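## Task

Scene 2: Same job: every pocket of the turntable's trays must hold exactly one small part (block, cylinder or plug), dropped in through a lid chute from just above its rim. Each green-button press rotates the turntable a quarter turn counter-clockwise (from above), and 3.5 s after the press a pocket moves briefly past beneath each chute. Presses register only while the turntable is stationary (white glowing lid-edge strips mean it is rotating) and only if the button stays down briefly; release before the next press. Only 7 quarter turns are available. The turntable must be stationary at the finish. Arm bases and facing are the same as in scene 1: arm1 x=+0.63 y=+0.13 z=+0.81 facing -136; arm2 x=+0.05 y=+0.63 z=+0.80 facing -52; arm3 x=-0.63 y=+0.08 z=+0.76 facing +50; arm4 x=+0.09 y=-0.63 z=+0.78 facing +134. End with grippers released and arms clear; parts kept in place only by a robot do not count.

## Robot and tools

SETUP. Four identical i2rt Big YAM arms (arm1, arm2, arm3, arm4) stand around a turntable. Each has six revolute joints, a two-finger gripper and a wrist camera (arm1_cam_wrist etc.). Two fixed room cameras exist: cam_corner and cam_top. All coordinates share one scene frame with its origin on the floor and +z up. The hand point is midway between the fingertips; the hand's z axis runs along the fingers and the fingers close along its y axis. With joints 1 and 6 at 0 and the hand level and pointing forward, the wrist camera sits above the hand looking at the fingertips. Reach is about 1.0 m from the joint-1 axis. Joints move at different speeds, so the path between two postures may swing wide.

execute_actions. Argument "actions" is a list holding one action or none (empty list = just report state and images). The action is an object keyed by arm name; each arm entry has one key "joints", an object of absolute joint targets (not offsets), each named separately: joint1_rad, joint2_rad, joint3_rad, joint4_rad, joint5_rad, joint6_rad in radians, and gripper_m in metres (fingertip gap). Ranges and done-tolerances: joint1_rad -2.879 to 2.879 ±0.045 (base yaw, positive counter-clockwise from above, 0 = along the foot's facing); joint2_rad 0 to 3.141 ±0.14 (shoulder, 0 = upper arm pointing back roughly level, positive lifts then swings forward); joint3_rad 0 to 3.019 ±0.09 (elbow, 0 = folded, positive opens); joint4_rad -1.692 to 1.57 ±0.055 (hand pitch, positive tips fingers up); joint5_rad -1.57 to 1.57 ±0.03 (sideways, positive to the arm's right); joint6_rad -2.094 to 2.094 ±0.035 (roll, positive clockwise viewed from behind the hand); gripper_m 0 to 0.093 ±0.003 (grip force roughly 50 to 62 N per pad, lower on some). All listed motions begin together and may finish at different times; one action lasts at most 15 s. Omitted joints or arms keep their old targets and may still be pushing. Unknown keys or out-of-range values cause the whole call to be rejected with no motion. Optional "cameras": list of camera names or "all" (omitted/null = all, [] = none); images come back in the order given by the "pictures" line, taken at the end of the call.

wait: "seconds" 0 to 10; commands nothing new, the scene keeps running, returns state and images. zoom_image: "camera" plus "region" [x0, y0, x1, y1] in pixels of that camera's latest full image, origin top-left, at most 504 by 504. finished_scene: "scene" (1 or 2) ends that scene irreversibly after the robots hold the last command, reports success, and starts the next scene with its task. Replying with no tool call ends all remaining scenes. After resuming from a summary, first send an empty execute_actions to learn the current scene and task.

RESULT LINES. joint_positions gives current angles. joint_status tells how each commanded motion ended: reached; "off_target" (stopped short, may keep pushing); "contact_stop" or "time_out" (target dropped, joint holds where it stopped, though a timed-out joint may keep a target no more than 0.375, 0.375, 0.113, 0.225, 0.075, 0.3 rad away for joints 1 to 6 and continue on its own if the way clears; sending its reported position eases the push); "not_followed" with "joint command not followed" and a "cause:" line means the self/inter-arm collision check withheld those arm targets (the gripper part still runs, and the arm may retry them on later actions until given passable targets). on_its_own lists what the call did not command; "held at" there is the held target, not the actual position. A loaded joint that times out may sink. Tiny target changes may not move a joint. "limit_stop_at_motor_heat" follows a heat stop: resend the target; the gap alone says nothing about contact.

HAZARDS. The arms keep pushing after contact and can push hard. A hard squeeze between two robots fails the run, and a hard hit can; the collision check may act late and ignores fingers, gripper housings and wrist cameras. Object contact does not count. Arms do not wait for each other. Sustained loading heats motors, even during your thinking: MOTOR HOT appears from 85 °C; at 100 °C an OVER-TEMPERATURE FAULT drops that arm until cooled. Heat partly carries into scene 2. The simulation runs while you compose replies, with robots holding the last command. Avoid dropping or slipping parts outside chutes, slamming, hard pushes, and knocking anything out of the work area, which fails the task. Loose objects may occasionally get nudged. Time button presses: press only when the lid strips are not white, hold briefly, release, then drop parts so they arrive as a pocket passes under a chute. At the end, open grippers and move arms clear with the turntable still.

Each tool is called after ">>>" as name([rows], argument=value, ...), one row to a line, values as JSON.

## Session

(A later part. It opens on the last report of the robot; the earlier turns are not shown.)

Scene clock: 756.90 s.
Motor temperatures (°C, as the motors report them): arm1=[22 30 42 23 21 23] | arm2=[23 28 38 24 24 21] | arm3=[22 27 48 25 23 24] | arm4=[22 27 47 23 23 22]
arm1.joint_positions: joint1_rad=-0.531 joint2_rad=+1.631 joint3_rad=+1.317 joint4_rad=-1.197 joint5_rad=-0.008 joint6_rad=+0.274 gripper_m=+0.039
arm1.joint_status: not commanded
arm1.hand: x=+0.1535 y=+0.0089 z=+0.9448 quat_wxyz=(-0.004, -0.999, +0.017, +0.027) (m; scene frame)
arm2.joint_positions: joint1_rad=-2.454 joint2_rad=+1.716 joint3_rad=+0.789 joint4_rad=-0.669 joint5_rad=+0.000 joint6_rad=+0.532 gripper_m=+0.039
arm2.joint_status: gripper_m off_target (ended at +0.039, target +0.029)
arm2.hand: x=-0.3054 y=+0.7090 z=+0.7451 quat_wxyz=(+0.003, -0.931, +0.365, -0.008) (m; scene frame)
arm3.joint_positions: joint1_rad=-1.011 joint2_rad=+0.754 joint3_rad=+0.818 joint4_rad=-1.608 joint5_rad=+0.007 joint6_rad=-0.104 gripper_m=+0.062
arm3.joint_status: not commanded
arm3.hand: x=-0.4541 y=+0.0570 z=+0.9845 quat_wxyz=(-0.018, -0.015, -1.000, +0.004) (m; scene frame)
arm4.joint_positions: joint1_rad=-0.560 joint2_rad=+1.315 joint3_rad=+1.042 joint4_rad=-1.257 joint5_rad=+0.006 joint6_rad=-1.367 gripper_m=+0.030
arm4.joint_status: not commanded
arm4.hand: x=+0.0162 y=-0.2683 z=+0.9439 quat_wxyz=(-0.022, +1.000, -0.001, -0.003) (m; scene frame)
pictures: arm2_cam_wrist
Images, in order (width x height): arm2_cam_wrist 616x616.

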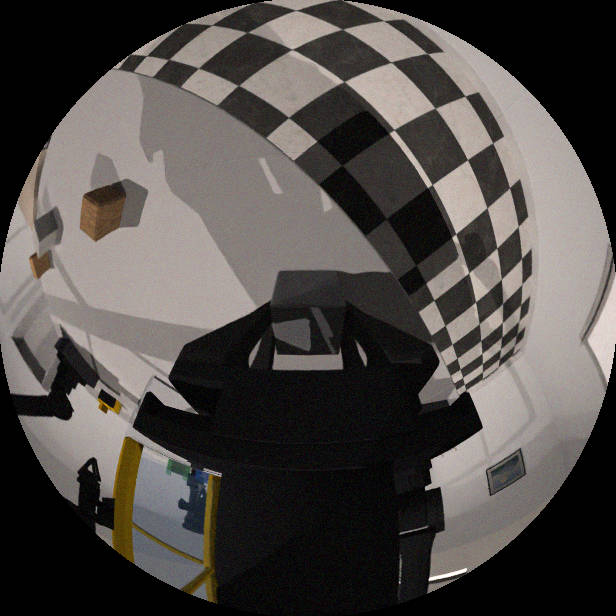

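>>> execute_actions([
  {"arm2":{"joints":{"joint1_rad":-1.19,"joint2_rad":1.0,"joint3_rad":0.802,"joint4_rad":-1.39,"joint6_rad":-0.032,"gripper_m":0.025}},"arm4":{"joints":{"joint3_rad":1.19}},"arm1":{"joints":{"joint1_rad":-0.495,"joint2_rad":1.55,"joint3_rad":1.33}}},
], cameras=["arm2_cam_wrist","cam_corner","cam_top"])

Scene clock: 763.10 s.
Motor temperatures (°C, as the motors report them): arm1=[22 30 42 23 21 23] | arm2=[23 28 38 24 24 21] | arm3=[22 27 48 25 23 24] | arm4=[22 27 47 23 23 22]
arm1.joint_positions: joint1_rad=-0.504 joint2_rad=+1.532 joint3_rad=+1.317 joint4_rad=-1.197 joint5_rad=-0.008 joint6_rad=+0.273 gripper_m=+0.039
arm1.joint_status: all done
arm1.hand: x=+0.1600 y=-0.0043 z=+0.9908 quat_wxyz=(-0.017, -0.997, +0.002, +0.075) (m; scene frame)
arm2.joint_positions: joint1_rad=-1.192 joint2_rad=+1.013 joint3_rad=+0.789 joint4_rad=-1.376 joint5_rad=-0.001 joint6_rad=-0.016 gripper_m=+0.039
arm2.joint_status: gripper_m off_target (ended at +0.039, target +0.025); the others done
arm2.hand: x=-0.0674 y=+0.4178 z=+0.9552 quat_wxyz=(+0.010, -0.862, -0.507, -0.010) (m; scene frame)
arm3.joint_positions: joint1_rad=-1.011 joint2_rad=+0.754 joint3_rad=+0.818 joint4_rad=-1.608 joint5_rad=+0.007 joint6_rad=-0.104 gripper_m=+0.062
arm3.joint_status: not commanded
arm3.hand: x=-0.4541 y=+0.0570 z=+0.9845 quat_wxyz=(-0.018, -0.015, -1.000, +0.004) (m; scene frame)
arm4.joint_positions: joint1_rad=-0.560 joint2_rad=+1.315 joint3_rad=+1.144 joint4_rad=-1.261 joint5_rad=+0.006 joint6_rad=-1.368 gripper_m=+0.030
arm4.joint_status: all done
arm4.hand: x=+0.0098 y=-0.2365 z=+0.9840 quat_wxyz=(-0.070, +0.997, -0.001, -0.013) (m; scene frame)
pictures: arm2_cam_wrist, cam_corner, cam_top
Images, in order (width x height): arm2_cam_wrist 616x616, cam_corner 672x504, cam_top 672x504.

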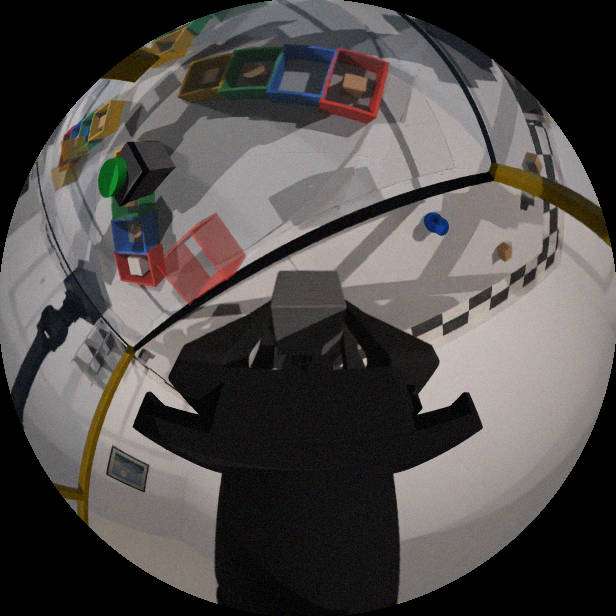

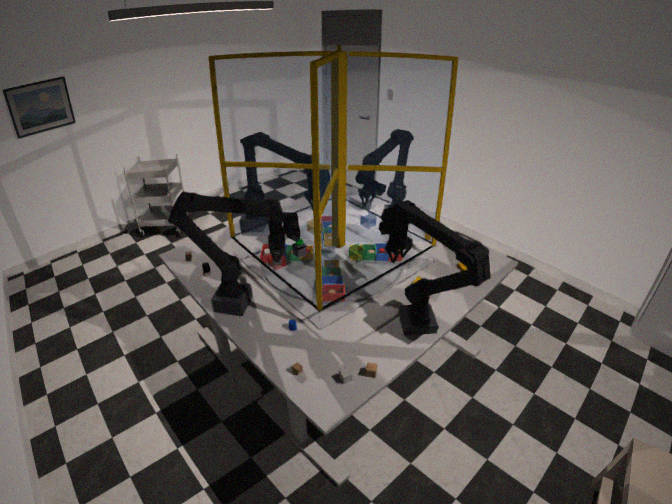

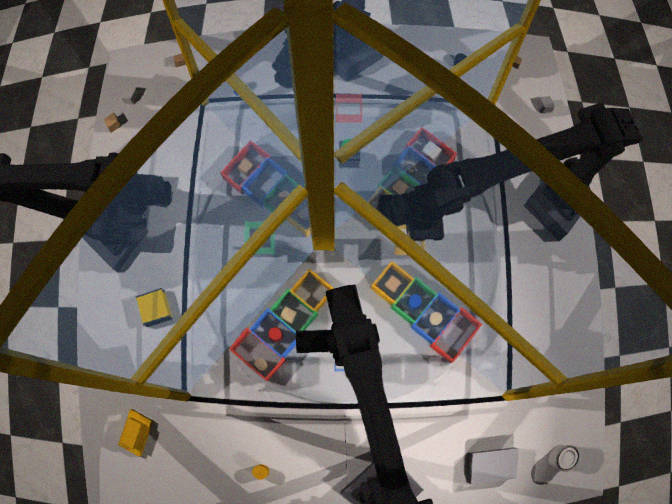

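>>> execute_actions([
  {"arm2":{"joints":{"joint1_rad":-0.733,"joint2_rad":1.425,"joint3_rad":1.19,"joint4_rad":-1.238}},"arm4":{"joints":{"joint2_rad":1.355,"joint3_rad":1.078,"joint4_rad":-1.252}},"arm1":{"joints":{"joint1_rad":-0.546,"joint2_rad":1.64,"joint3_rad":1.33}}},
], cameras=["arm1_cam_wrist","arm2_cam_wrist","arm4_cam_wrist","cam_top"])

Scene clock: 772.80 s.
Motor temperatures (°C, as the motors report them): arm1=[22 30 42 23 21 23] | arm2=[23 28 39 24 24 21] | arm3=[22 27 48 25 23 24] | arm4=[22 27 47 23 23 22]
arm1.joint_positions: joint1_rad=-0.539 joint2_rad=+1.641 joint3_rad=+1.317 joint4_rad=-1.196 joint5_rad=-0.008 joint6_rad=+0.273 gripper_m=+0.039
arm1.joint_status: all done
arm1.hand: x=+0.1523 y=+0.0127 z=+0.9400 quat_wxyz=(-0.002, -1.000, +0.021, +0.023) (m; scene frame)
arm2.joint_positions: joint1_rad=-0.726 joint2_rad=+1.428 joint3_rad=+1.134 joint4_rad=-1.242 joint5_rad=+0.000 joint6_rad=-0.018 gripper_m=+0.039
arm2.joint_status: all done
arm2.hand: x=+0.0309 y=+0.2208 z=+0.9547 quat_wxyz=(-0.007, -0.721, -0.693, +0.015) (m; scene frame)
arm3.joint_positions: joint1_rad=-1.011 joint2_rad=+0.754 joint3_rad=+0.818 joint4_rad=-1.608 joint5_rad=+0.007 joint6_rad=-0.104 gripper_m=+0.062
arm3.joint_status: not commanded
arm3.hand: x=-0.4541 y=+0.0570 z=+0.9845 quat_wxyz=(-0.018, -0.015, -1.000, +0.004) (m; scene frame)
arm4.joint_positions: joint1_rad=-0.560 joint2_rad=+1.355 joint3_rad=+1.057 joint4_rad=-1.258 joint5_rad=+0.006 joint6_rad=-1.368 gripper_m=+0.030
arm4.joint_status: all done
arm4.hand: x=+0.0149 y=-0.2619 z=+0.9356 quat_wxyz=(-0.010, +1.000, +0.000, +0.000) (m; scene frame)
pictures: arm1_cam_wrist, arm2_cam_wrist, arm4_cam_wrist, cam_top
Images, in order (width x height): arm1_cam_wrist 616x616, arm2_cam_wrist 616x616, arm4_cam_wrist 616x616, cam_top 672x504.

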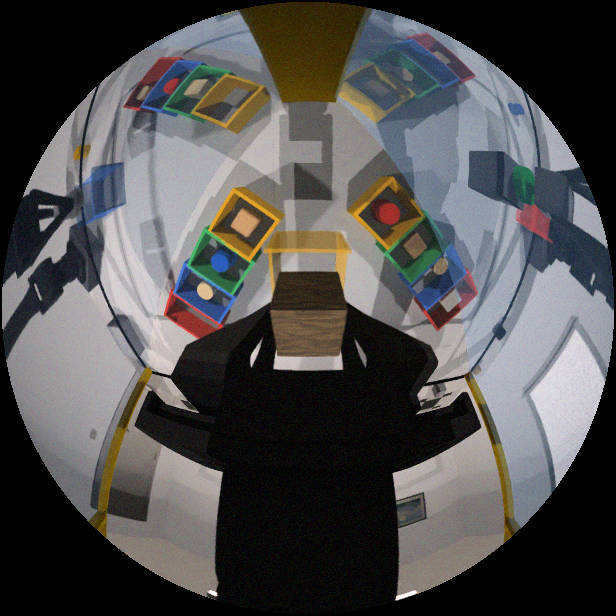

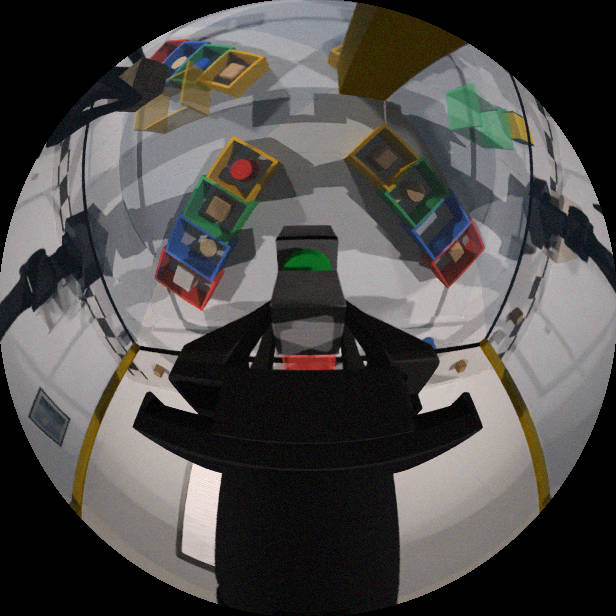

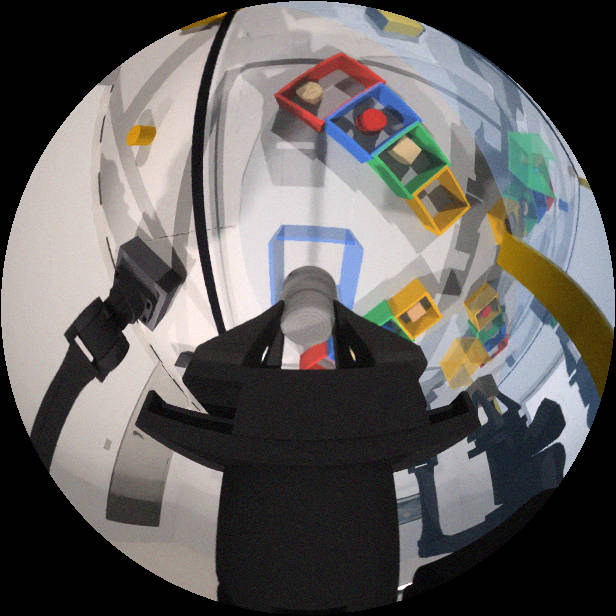

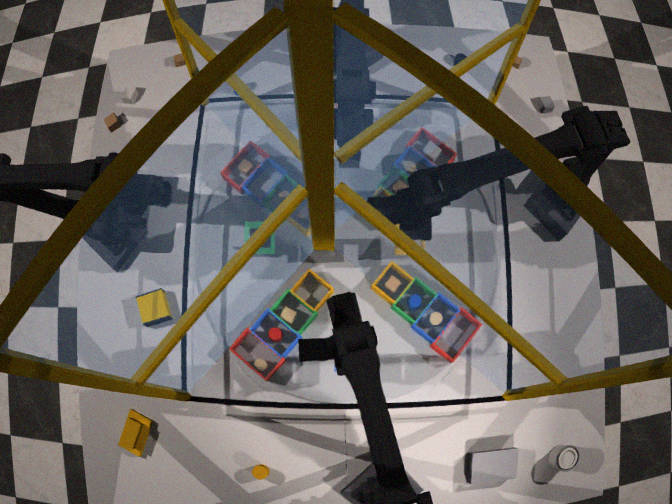

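>>> zoom_image(camera="arm1_cam_wrist", region=[245, 205, 375, 325])

>>> zoom_image(camera="arm4_cam_wrist", region=[245, 205, 385, 355])

>>> zoom_image(camera="arm2_cam_wrist", region=[240, 210, 380, 380])

Region (245, 205, 375, 325) of arm1_cam_wrist's 616x616 image, scaled by 3.877, with more detail than that image has; it fills the top 465 rows of this view, and the rest is white.

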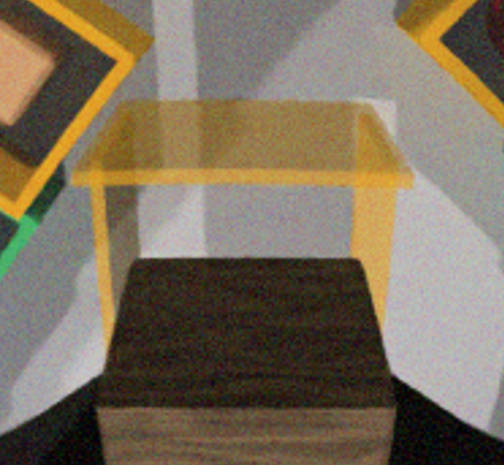

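Region (245, 205, 385, 355) of arm4_cam_wrist's 616x616 image, scaled by 3.360, with more detail than that image has; it fills the left 470 columns of this view, and the rest is white.

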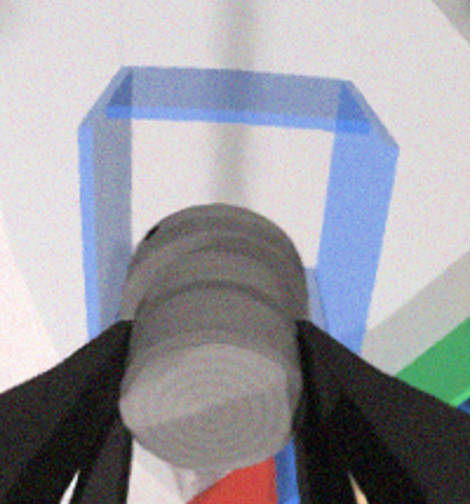

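Region (240, 210, 380, 380) of arm2_cam_wrist's 616x616 image, scaled by 2.965, with more detail than that image has; it fills the left 415 columns of this view, and the rest is white.

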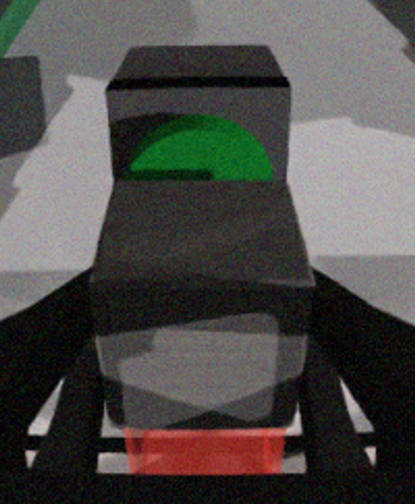

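>>> execute_actions([
  {"arm2":{"joints":{"joint2_rad":1.589,"joint3_rad":1.102,"joint4_rad":-1.22}}},
], cameras=["arm2_cam_wrist"])

>>> execute_actions([
  {"arm2":{"joints":{"joint1_rad":-0.742,"joint2_rad":1.122,"joint3_rad":1.15,"joint4_rad":-1.278}},"arm4":{"joints":{"joint4_rad":-1.235}}},
], cameras=["arm2_cam_wrist","arm4_cam_wrist","cam_top"])

Scene clock: 893.57 s.
Motor temperatures (°C, as the motors report them): arm1=[22 31 42 23 21 23] | arm2=[23 29 47 24 24 21] | arm3=[22 26 48 25 23 24] | arm4=[22 27 44 23 24 22]
arm1.joint_positions: joint1_rad=-0.539 joint2_rad=+1.641 joint3_rad=+1.317 joint4_rad=-1.196 joint5_rad=-0.008 joint6_rad=+0.273 gripper_m=+0.039
arm1.joint_status: not commanded
arm1.hand: x=+0.1523 y=+0.0127 z=+0.9400 quat_wxyz=(-0.002, -1.000, +0.021, +0.023) (m; scene frame)
arm2.joint_positions: joint1_rad=-0.726 joint2_rad=+1.487 joint3_rad=+1.136 joint4_rad=-1.235 joint5_rad=+0.000 joint6_rad=-0.018 gripper_m=+0.039
arm2.joint_status: all done
arm2.hand: x=+0.0306 y=+0.2172 z=+0.9325 quat_wxyz=(+0.010, -0.721, -0.693, -0.004) (m; scene frame)
arm3.joint_positions: joint1_rad=-1.011 joint2_rad=+0.754 joint3_rad=+0.818 joint4_rad=-1.608 joint5_rad=+0.007 joint6_rad=-0.104 gripper_m=+0.062
arm3.joint_status: not commanded
arm3.hand: x=-0.4541 y=+0.0570 z=+0.9845 quat_wxyz=(-0.018, -0.015, -1.000, +0.004) (m; scene frame)
arm4.joint_positions: joint1_rad=-0.560 joint2_rad=+1.355 joint3_rad=+1.057 joint4_rad=-1.258 joint5_rad=+0.006 joint6_rad=-1.368 gripper_m=+0.030
arm4.joint_status: not commanded
arm4.hand: x=+0.0149 y=-0.2619 z=+0.9356 quat_wxyz=(-0.010, +1.000, +0.000, +0.000) (m; scene frame)
pictures: arm2_cam_wrist
Images, in order (width x height): arm2_cam_wrist 616x616.

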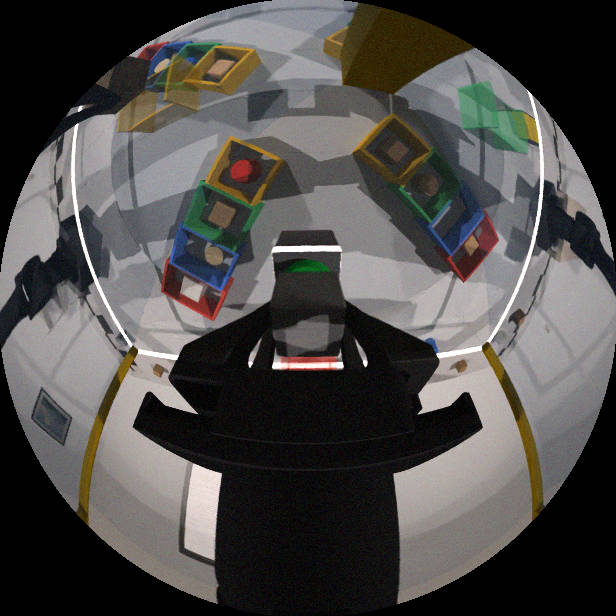

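Scene clock: 894.90 s.
Motor temperatures (°C, as the motors report them): arm1=[22 31 42 23 21 23] | arm2=[23 29 47 24 24 21] | arm3=[22 26 48 25 23 24] | arm4=[22 27 44 23 24 22]
arm1.joint_positions: joint1_rad=-0.539 joint2_rad=+1.641 joint3_rad=+1.317 joint4_rad=-1.196 joint5_rad=-0.008 joint6_rad=+0.273 gripper_m=+0.039
arm1.joint_status: not commanded
arm1.hand: x=+0.1523 y=+0.0127 z=+0.9400 quat_wxyz=(-0.002, -1.000, +0.021, +0.023) (m; scene frame)
arm2.joint_positions: joint1_rad=-0.735 joint2_rad=+1.115 joint3_rad=+1.132 joint4_rad=-1.269 joint5_rad=-0.002 joint6_rad=-0.019 gripper_m=+0.039
arm2.joint_status: all done
arm2.hand: x=+0.0307 y=+0.2545 z=+1.0697 quat_wxyz=(-0.103, -0.714, -0.682, +0.118) (m; scene frame)
arm3.joint_positions: joint1_rad=-1.011 joint2_rad=+0.754 joint3_rad=+0.818 joint4_rad=-1.608 joint5_rad=+0.007 joint6_rad=-0.104 gripper_m=+0.062
arm3.joint_status: not commanded
arm3.hand: x=-0.4541 y=+0.0570 z=+0.9845 quat_wxyz=(-0.018, -0.015, -1.000, +0.004) (m; scene frame)
arm4.joint_positions: joint1_rad=-0.560 joint2_rad=+1.355 joint3_rad=+1.057 joint4_rad=-1.246 joint5_rad=+0.006 joint6_rad=-1.368 gripper_m=+0.030
arm4.joint_status: all done
arm4.hand: x=+0.0142 y=-0.2589 z=+0.9357 quat_wxyz=(-0.016, +1.000, +0.000, -0.002) (m; scene frame)
pictures: arm2_cam_wrist, arm4_cam_wrist, cam_top
Images, in order (width x height): arm2_cam_wrist 616x616, arm4_cam_wrist 616x616, cam_top 672x504.

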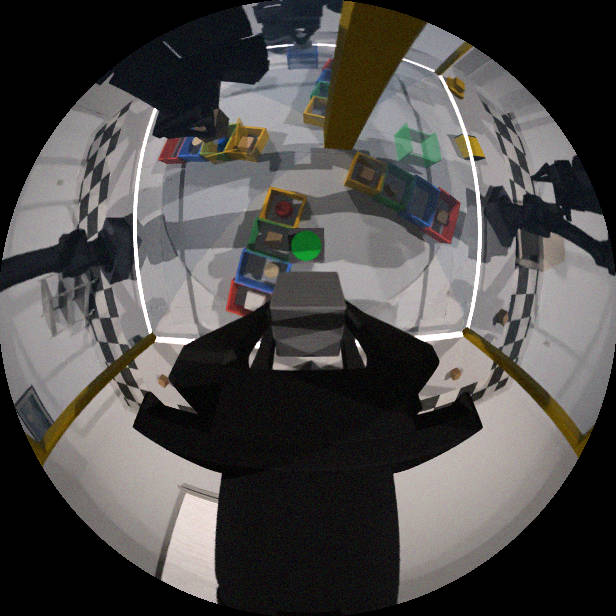

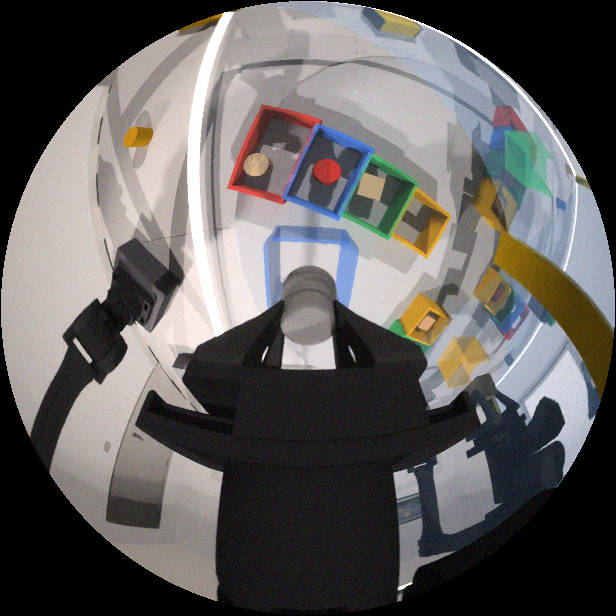

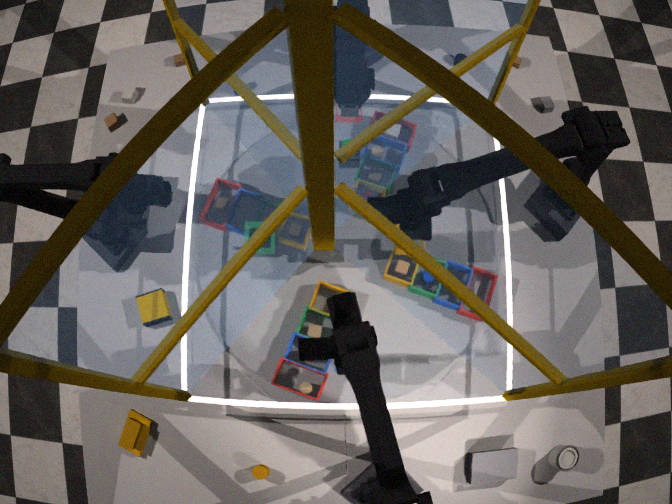

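>>> zoom_image(camera="arm2_cam_wrist", region=[240, 210, 380, 380])

Region (240, 210, 380, 380) of arm2_cam_wrist's 616x616 image, scaled by 2.965, with more detail than that image has; it fills the left 415 columns of this view, and the rest is white.

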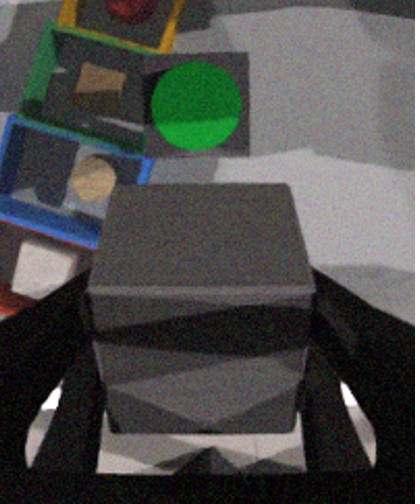

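>>> execute_actions([
  {"arm2":{"joints":{"joint2_rad":1.426,"joint3_rad":1.15,"joint4_rad":-1.222}}},
])

Scene clock: 906.50 s.
Motor temperatures (°C, as the motors report them): arm1=[22 32 42 23 21 23] | arm2=[23 28 45 24 24 21] | arm3=[22 26 48 25 23 24] | arm4=[22 27 44 23 24 22]
arm1.joint_positions: joint1_rad=-0.539 joint2_rad=+1.641 joint3_rad=+1.317 joint4_rad=-1.196 joint5_rad=-0.008 joint6_rad=+0.273 gripper_m=+0.039
arm1.joint_status: not commanded
arm1.hand: x=+0.1523 y=+0.0127 z=+0.9400 quat_wxyz=(-0.002, -1.000, +0.021, +0.023) (m; scene frame)
arm2.joint_positions: joint1_rad=-0.735 joint2_rad=+1.448 joint3_rad=+1.132 joint4_rad=-1.235 joint5_rad=-0.002 joint6_rad=-0.019 gripper_m=+0.039
arm2.joint_status: all done
arm2.hand: x=+0.0273 y=+0.2195 z=+0.9462 quat_wxyz=(-0.003, -0.724, -0.690, +0.008) (m; scene frame)
arm3.joint_positions: joint1_rad=-1.011 joint2_rad=+0.754 joint3_rad=+0.818 joint4_rad=-1.608 joint5_rad=+0.007 joint6_rad=-0.104 gripper_m=+0.062
arm3.joint_status: not commanded
arm3.hand: x=-0.4541 y=+0.0570 z=+0.9845 quat_wxyz=(-0.018, -0.015, -1.000, +0.004) (m; scene frame)
arm4.joint_positions: joint1_rad=-0.560 joint2_rad=+1.355 joint3_rad=+1.057 joint4_rad=-1.246 joint5_rad=+0.006 joint6_rad=-1.368 gripper_m=+0.030
arm4.joint_status: not commanded
arm4.hand: x=+0.0142 y=-0.2589 z=+0.9357 quat_wxyz=(-0.016, +1.000, +0.000, -0.002) (m; scene frame)
pictures: arm1_cam_wrist, arm2_cam_wrist, arm3_cam_wrist, arm4_cam_wrist, cam_corner, cam_top
Images, in order (width x height): arm1_cam_wrist 616x616, arm2_cam_wrist 616x616, arm3_cam_wrist 616x616, arm4_cam_wrist 616x616, cam_corner 672x504, cam_top 672x504.

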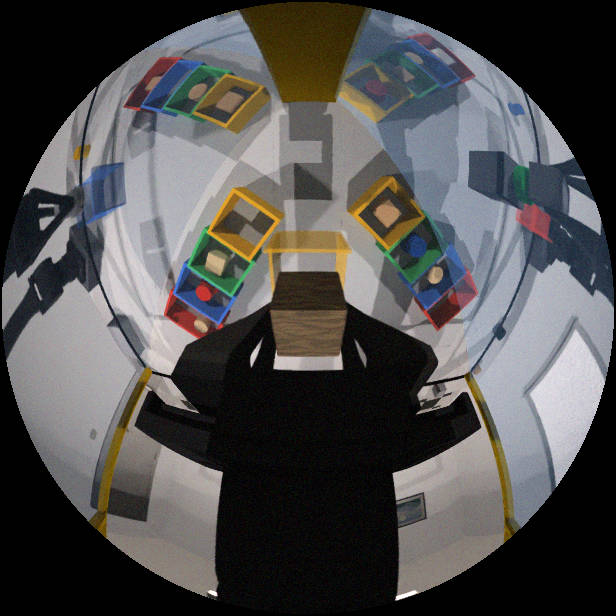

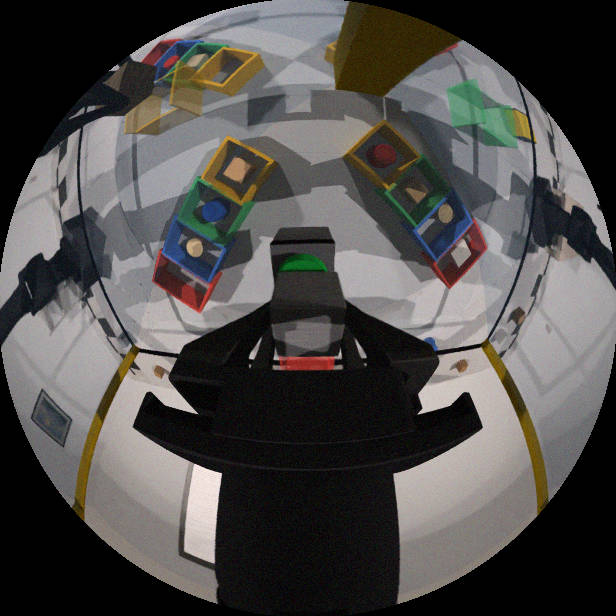

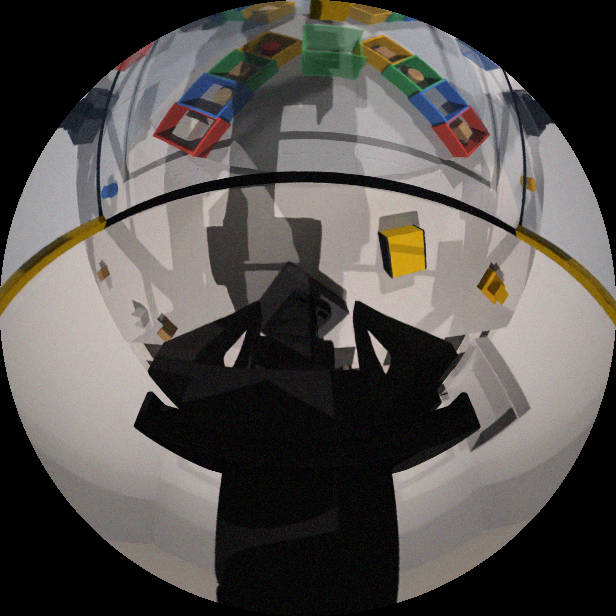

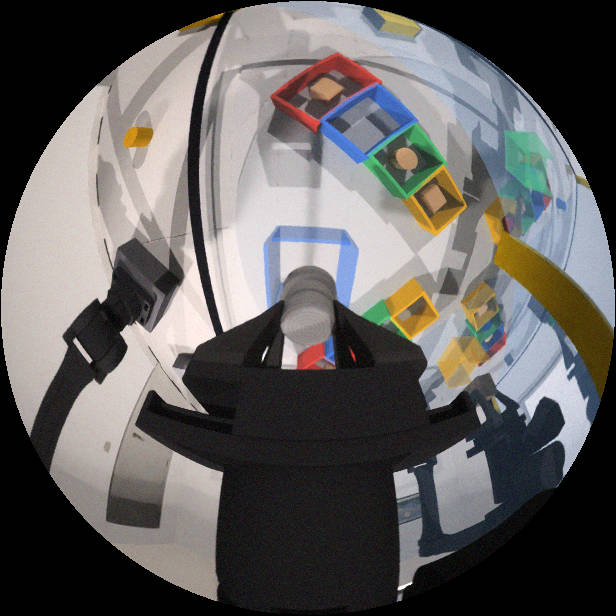

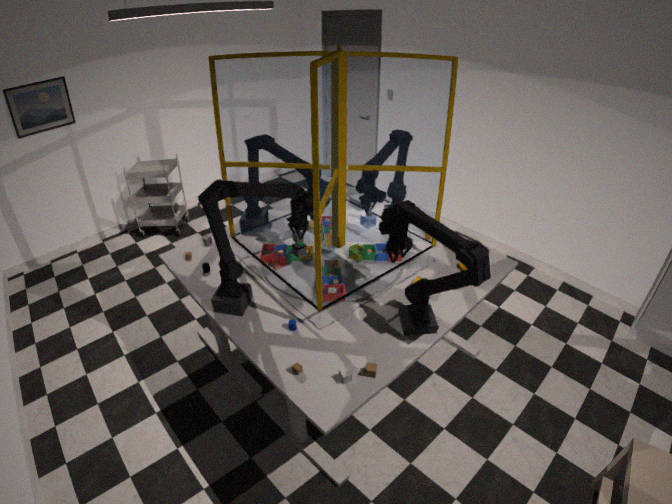

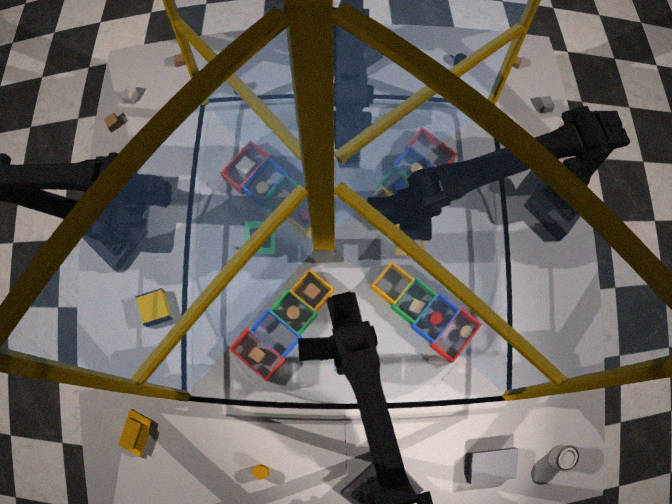

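>>> execute_actions([
  {"arm2":{"joints":{"joint2_rad":1.596,"joint3_rad":1.094}}},
], cameras=[])

>>> execute_actions([
  {"arm2":{"joints":{"joint1_rad":-0.742,"joint2_rad":1.122,"joint3_rad":1.147,"joint4_rad":-1.278}}},
], cameras=[])

>>> execute_actions([
  {"arm2":{"joints":{"joint3_rad":0.811}}},
], cameras=[])

>>> wait(seconds=0.32)

>>> execute_actions([
  {"arm1":{"joints":{"gripper_m":0.062}},"arm2":{"joints":{"gripper_m":0.062}},"arm4":{"joints":{"gripper_m":0.058}}},
], cameras=["arm1_cam_wrist","arm2_cam_wrist","arm4_cam_wrist"])

Scene clock: 924.67 s.
Motor temperatures (°C, as the motors report them): arm1=[22 32 42 23 21 23] | arm2=[23 29 44 24 24 21] | arm3=[22 26 48 25 23 24] | arm4=[22 27 44 23 24 22]
arm1.joint_positions: joint1_rad=-0.539 joint2_rad=+1.641 joint3_rad=+1.317 joint4_rad=-1.196 joint5_rad=-0.008 joint6_rad=+0.273 gripper_m=+0.039
arm1.joint_status: not commanded
arm1.hand: x=+0.1523 y=+0.0127 z=+0.9400 quat_wxyz=(-0.002, -1.000, +0.021, +0.023) (m; scene frame)
arm2.joint_positions: joint1_rad=-0.735 joint2_rad=+1.485 joint3_rad=+1.133 joint4_rad=-1.242 joint5_rad=-0.001 joint6_rad=-0.019 gripper_m=+0.039
arm2.joint_status: all done
arm2.hand: x=+0.0271 y=+0.2207 z=+0.9322 quat_wxyz=(+0.012, -0.724, -0.690, -0.007) (m; scene frame)
arm3.joint_positions: joint1_rad=-1.011 joint2_rad=+0.754 joint3_rad=+0.818 joint4_rad=-1.608 joint5_rad=+0.007 joint6_rad=-0.104 gripper_m=+0.062
arm3.joint_status: not commanded
arm3.hand: x=-0.4541 y=+0.0570 z=+0.9845 quat_wxyz=(-0.018, -0.015, -1.000, +0.004) (m; scene frame)
arm4.joint_positions: joint1_rad=-0.560 joint2_rad=+1.355 joint3_rad=+1.057 joint4_rad=-1.246 joint5_rad=+0.006 joint6_rad=-1.368 gripper_m=+0.030
arm4.joint_status: not commanded
arm4.hand: x=+0.0142 y=-0.2589 z=+0.9357 quat_wxyz=(-0.016, +1.000, +0.000, -0.002) (m; scene frame)
pictures: none
No camera images: the call's "cameras" was empty. Leave "cameras" out to get every camera's image.

Scene clock: 926.00 s.
Motor temperatures (°C, as the motors report them): arm1=[22 32 42 23 21 23] | arm2=[23 29 44 24 24 21] | arm3=[22 26 48 25 23 24] | arm4=[22 27 44 23 24 22]
arm1.joint_positions: joint1_rad=-0.539 joint2_rad=+1.641 joint3_rad=+1.317 joint4_rad=-1.196 joint5_rad=-0.008 joint6_rad=+0.273 gripper_m=+0.039
arm1.joint_status: not commanded
arm1.hand: x=+0.1523 y=+0.0127 z=+0.9400 quat_wxyz=(-0.002, -1.000, +0.021, +0.023) (m; scene frame)
arm2.joint_positions: joint1_rad=-0.735 joint2_rad=+1.116 joint3_rad=+1.129 joint4_rad=-1.270 joint5_rad=-0.001 joint6_rad=-0.019 gripper_m=+0.039
arm2.joint_status: all done
arm2.hand: x=+0.0306 y=+0.2553 z=+1.0681 quat_wxyz=(-0.102, -0.715, -0.682, +0.117) (m; scene frame)
arm3.joint_positions: joint1_rad=-1.011 joint2_rad=+0.754 joint3_rad=+0.818 joint4_rad=-1.608 joint5_rad=+0.007 joint6_rad=-0.104 gripper_m=+0.062
arm3.joint_status: not commanded
arm3.hand: x=-0.4541 y=+0.0570 z=+0.9845 quat_wxyz=(-0.018, -0.015, -1.000, +0.004) (m; scene frame)
arm4.joint_positions: joint1_rad=-0.560 joint2_rad=+1.355 joint3_rad=+1.057 joint4_rad=-1.246 joint5_rad=+0.006 joint6_rad=-1.368 gripper_m=+0.030
arm4.joint_status: not commanded
arm4.hand: x=+0.0142 y=-0.2589 z=+0.9357 quat_wxyz=(-0.016, +1.000, +0.000, -0.002) (m; scene frame)
pictures: none
No camera images: the call's "cameras" was empty. Leave "cameras" out to get every camera's image.

Scene clock: 927.20 s.
Motor temperatures (°C, as the motors report them): arm1=[22 32 42 23 21 23] | arm2=[23 29 44 24 24 21] | arm3=[22 26 48 25 23 24] | arm4=[22 27 44 23 24 22]
arm1.joint_positions: joint1_rad=-0.539 joint2_rad=+1.641 joint3_rad=+1.317 joint4_rad=-1.196 joint5_rad=-0.008 joint6_rad=+0.273 gripper_m=+0.039
arm1.joint_status: not commanded
arm1.hand: x=+0.1523 y=+0.0127 z=+0.9400 quat_wxyz=(-0.002, -1.000, +0.021, +0.023) (m; scene frame)
arm2.joint_positions: joint1_rad=-0.735 joint2_rad=+1.120 joint3_rad=+0.796 joint4_rad=-1.270 joint5_rad=-0.001 joint6_rad=-0.019 gripper_m=+0.039
arm2.joint_status: all done
arm2.hand: x=+0.0361 y=+0.3559 z=+0.9301 quat_wxyz=(+0.012, -0.724, -0.690, -0.007) (m; scene frame)
arm3.joint_positions: joint1_rad=-1.011 joint2_rad=+0.754 joint3_rad=+0.818 joint4_rad=-1.608 joint5_rad=+0.007 joint6_rad=-0.104 gripper_m=+0.062
arm3.joint_status: not commanded
arm3.hand: x=-0.4541 y=+0.0570 z=+0.9845 quat_wxyz=(-0.018, -0.015, -1.000, +0.004) (m; scene frame)
arm4.joint_positions: joint1_rad=-0.560 joint2_rad=+1.355 joint3_rad=+1.057 joint4_rad=-1.246 joint5_rad=+0.006 joint6_rad=-1.368 gripper_m=+0.030
arm4.joint_status: not commanded
arm4.hand: x=+0.0142 y=-0.2589 z=+0.9357 quat_wxyz=(-0.016, +1.000, +0.000, -0.002) (m; scene frame)
pictures: none
No camera images: the call's "cameras" was empty. Leave "cameras" out to get every camera's image.

Scene clock: 927.53 s.
Motor temperatures (°C, as the motors report them): arm1=[22 32 42 23 21 23] | arm2=[23 29 44 24 24 21] | arm3=[22 26 48 25 23 24] | arm4=[22 27 44 23 24 22]
arm1.joint_positions: joint1_rad=-0.539 joint2_rad=+1.641 joint3_rad=+1.317 joint4_rad=-1.196 joint5_rad=-0.008 joint6_rad=+0.273 gripper_m=+0.039
arm1.joint_status: not commanded
arm1.hand: x=+0.1523 y=+0.0127 z=+0.9400 quat_wxyz=(-0.002, -1.000, +0.021, +0.023) (m; scene frame)
arm2.joint_positions: joint1_rad=-0.735 joint2_rad=+1.120 joint3_rad=+0.796 joint4_rad=-1.270 joint5_rad=-0.001 joint6_rad=-0.019 gripper_m=+0.039
arm2.joint_status: all done
arm2.hand: x=+0.0361 y=+0.3559 z=+0.9301 quat_wxyz=(+0.012, -0.724, -0.690, -0.007) (m; scene frame)
arm3.joint_positions: joint1_rad=-1.011 joint2_rad=+0.754 joint3_rad=+0.818 joint4_rad=-1.608 joint5_rad=+0.007 joint6_rad=-0.104 gripper_m=+0.062
arm3.joint_status: not commanded
arm3.hand: x=-0.4541 y=+0.0570 z=+0.9845 quat_wxyz=(-0.018, -0.015, -1.000, +0.004) (m; scene frame)
arm4.joint_positions: joint1_rad=-0.560 joint2_rad=+1.355 joint3_rad=+1.057 joint4_rad=-1.246 joint5_rad=+0.006 joint6_rad=-1.368 gripper_m=+0.030
arm4.joint_status: not commanded
arm4.hand: x=+0.0142 y=-0.2589 z=+0.9357 quat_wxyz=(-0.016, +1.000, +0.000, -0.002) (m; scene frame)
wait: 0.33 s; at rest by 0.27 s
pictures: arm1_cam_wrist, arm2_cam_wrist, arm3_cam_wrist, arm4_cam_wrist, cam_corner, cam_top
Images, in order (width x height): arm1_cam_wrist 616x616, arm2_cam_wrist 616x616, arm3_cam_wrist 616x616, arm4_cam_wrist 616x616, cam_corner 672x504, cam_top 672x504.

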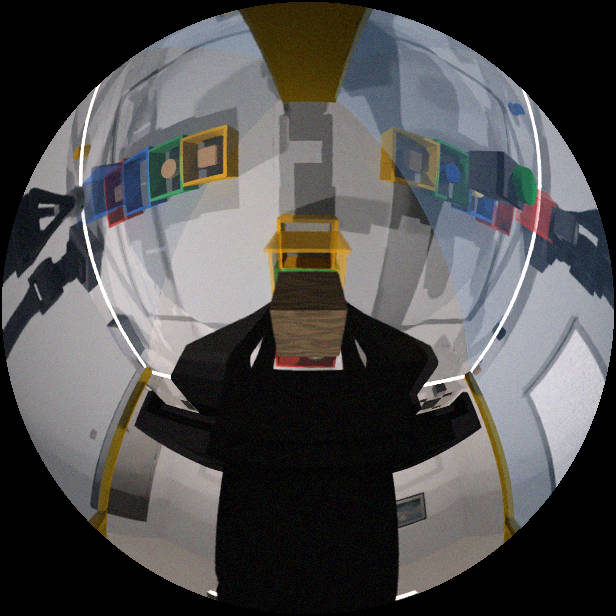

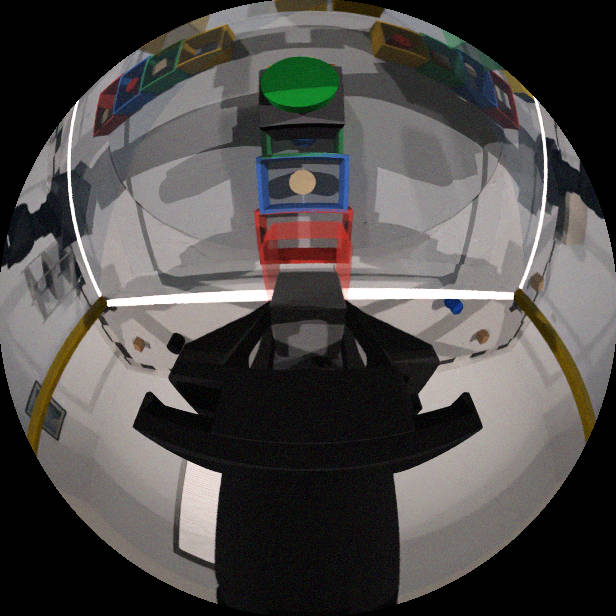

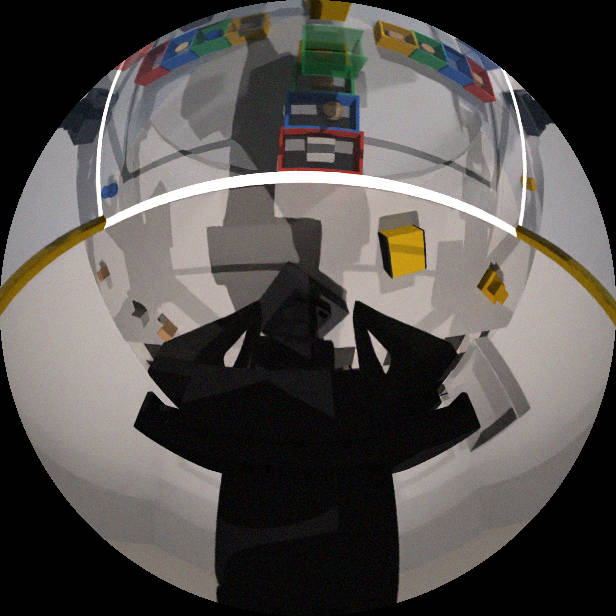

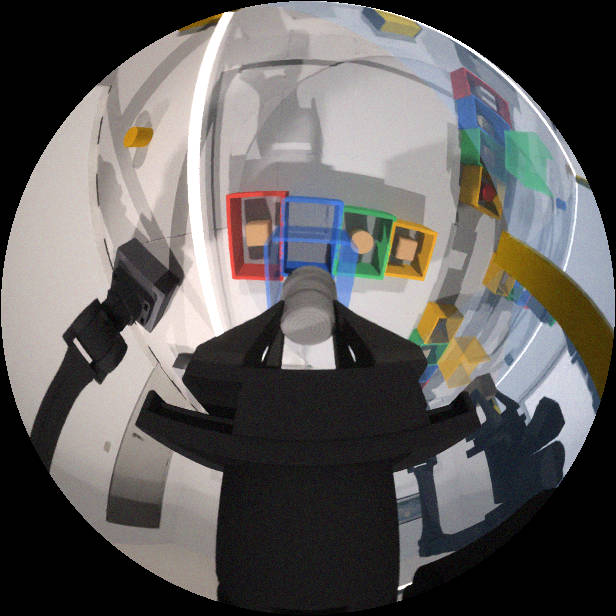

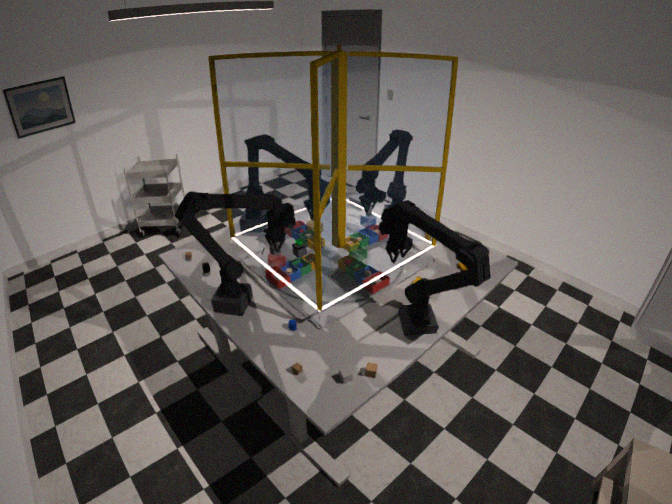

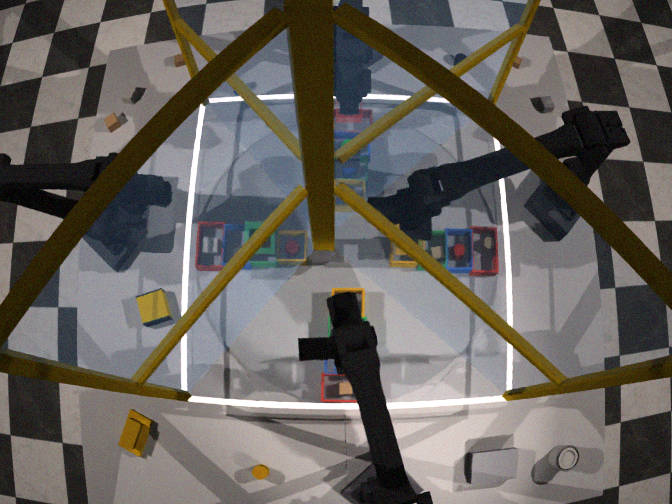

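Scene clock: 928.10 s.
Motor temperatures (°C, as the motors report them): arm1=[22 32 42 23 21 23] | arm2=[23 29 44 24 24 21] | arm3=[22 26 48 25 23 24] | arm4=[22 27 44 23 24 22]
arm1.joint_positions: joint1_rad=-0.539 joint2_rad=+1.641 joint3_rad=+1.317 joint4_rad=-1.196 joint5_rad=-0.008 joint6_rad=+0.273 gripper_m=+0.062
arm1.joint_status: all done
arm1.hand: x=+0.1523 y=+0.0127 z=+0.9400 quat_wxyz=(-0.002, -1.000, +0.021, +0.023) (m; scene frame)
arm2.joint_positions: joint1_rad=-0.735 joint2_rad=+1.120 joint3_rad=+0.796 joint4_rad=-1.270 joint5_rad=-0.001 joint6_rad=-0.019 gripper_m=+0.062
arm2.joint_status: all done
arm2.hand: x=+0.0361 y=+0.3559 z=+0.9301 quat_wxyz=(+0.012, -0.724, -0.690, -0.007) (m; scene frame)
arm3.joint_positions: joint1_rad=-1.011 joint2_rad=+0.754 joint3_rad=+0.818 joint4_rad=-1.608 joint5_rad=+0.007 joint6_rad=-0.104 gripper_m=+0.062
arm3.joint_status: not commanded
arm3.hand: x=-0.4541 y=+0.0570 z=+0.9845 quat_wxyz=(-0.018, -0.015, -1.000, +0.004) (m; scene frame)
arm4.joint_positions: joint1_rad=-0.560 joint2_rad=+1.355 joint3_rad=+1.057 joint4_rad=-1.246 joint5_rad=+0.006 joint6_rad=-1.368 gripper_m=+0.058
arm4.joint_status: all done
arm4.hand: x=+0.0142 y=-0.2589 z=+0.9357 quat_wxyz=(-0.016, +1.000, +0.000, -0.002) (m; scene frame)
pictures: arm1_cam_wrist, arm2_cam_wrist, arm4_cam_wrist
Images, in order (width x height): arm1_cam_wrist 616x616, arm2_cam_wrist 616x616, arm4_cam_wrist 616x616.

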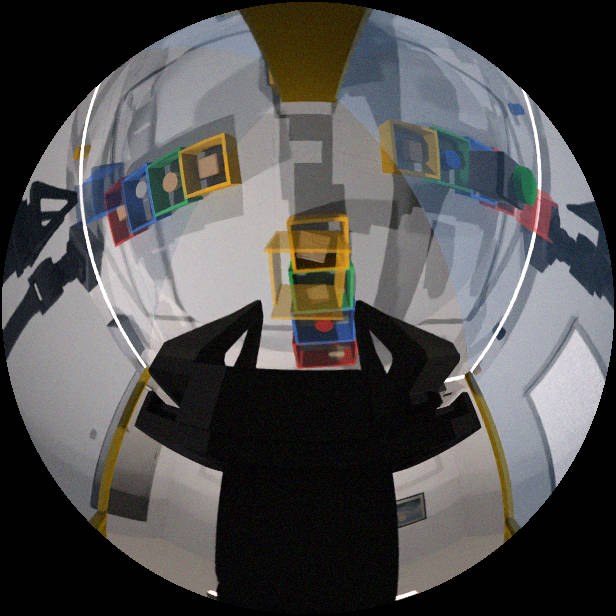

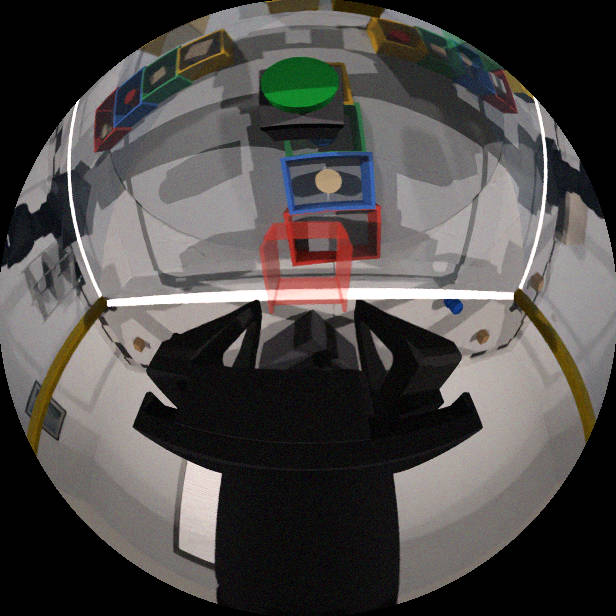

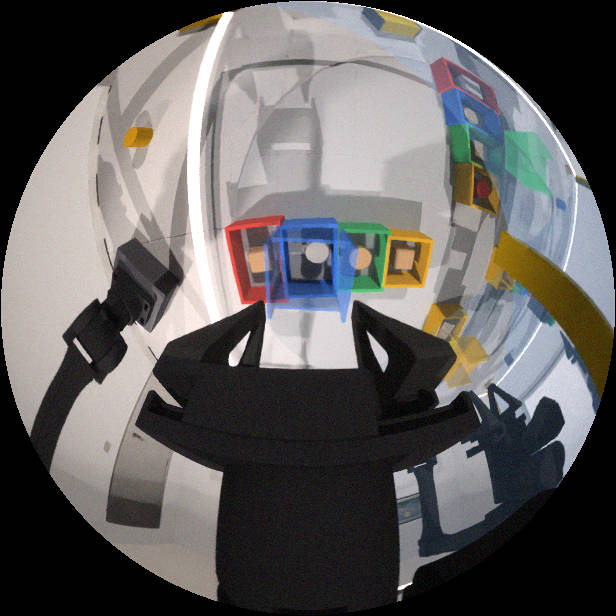

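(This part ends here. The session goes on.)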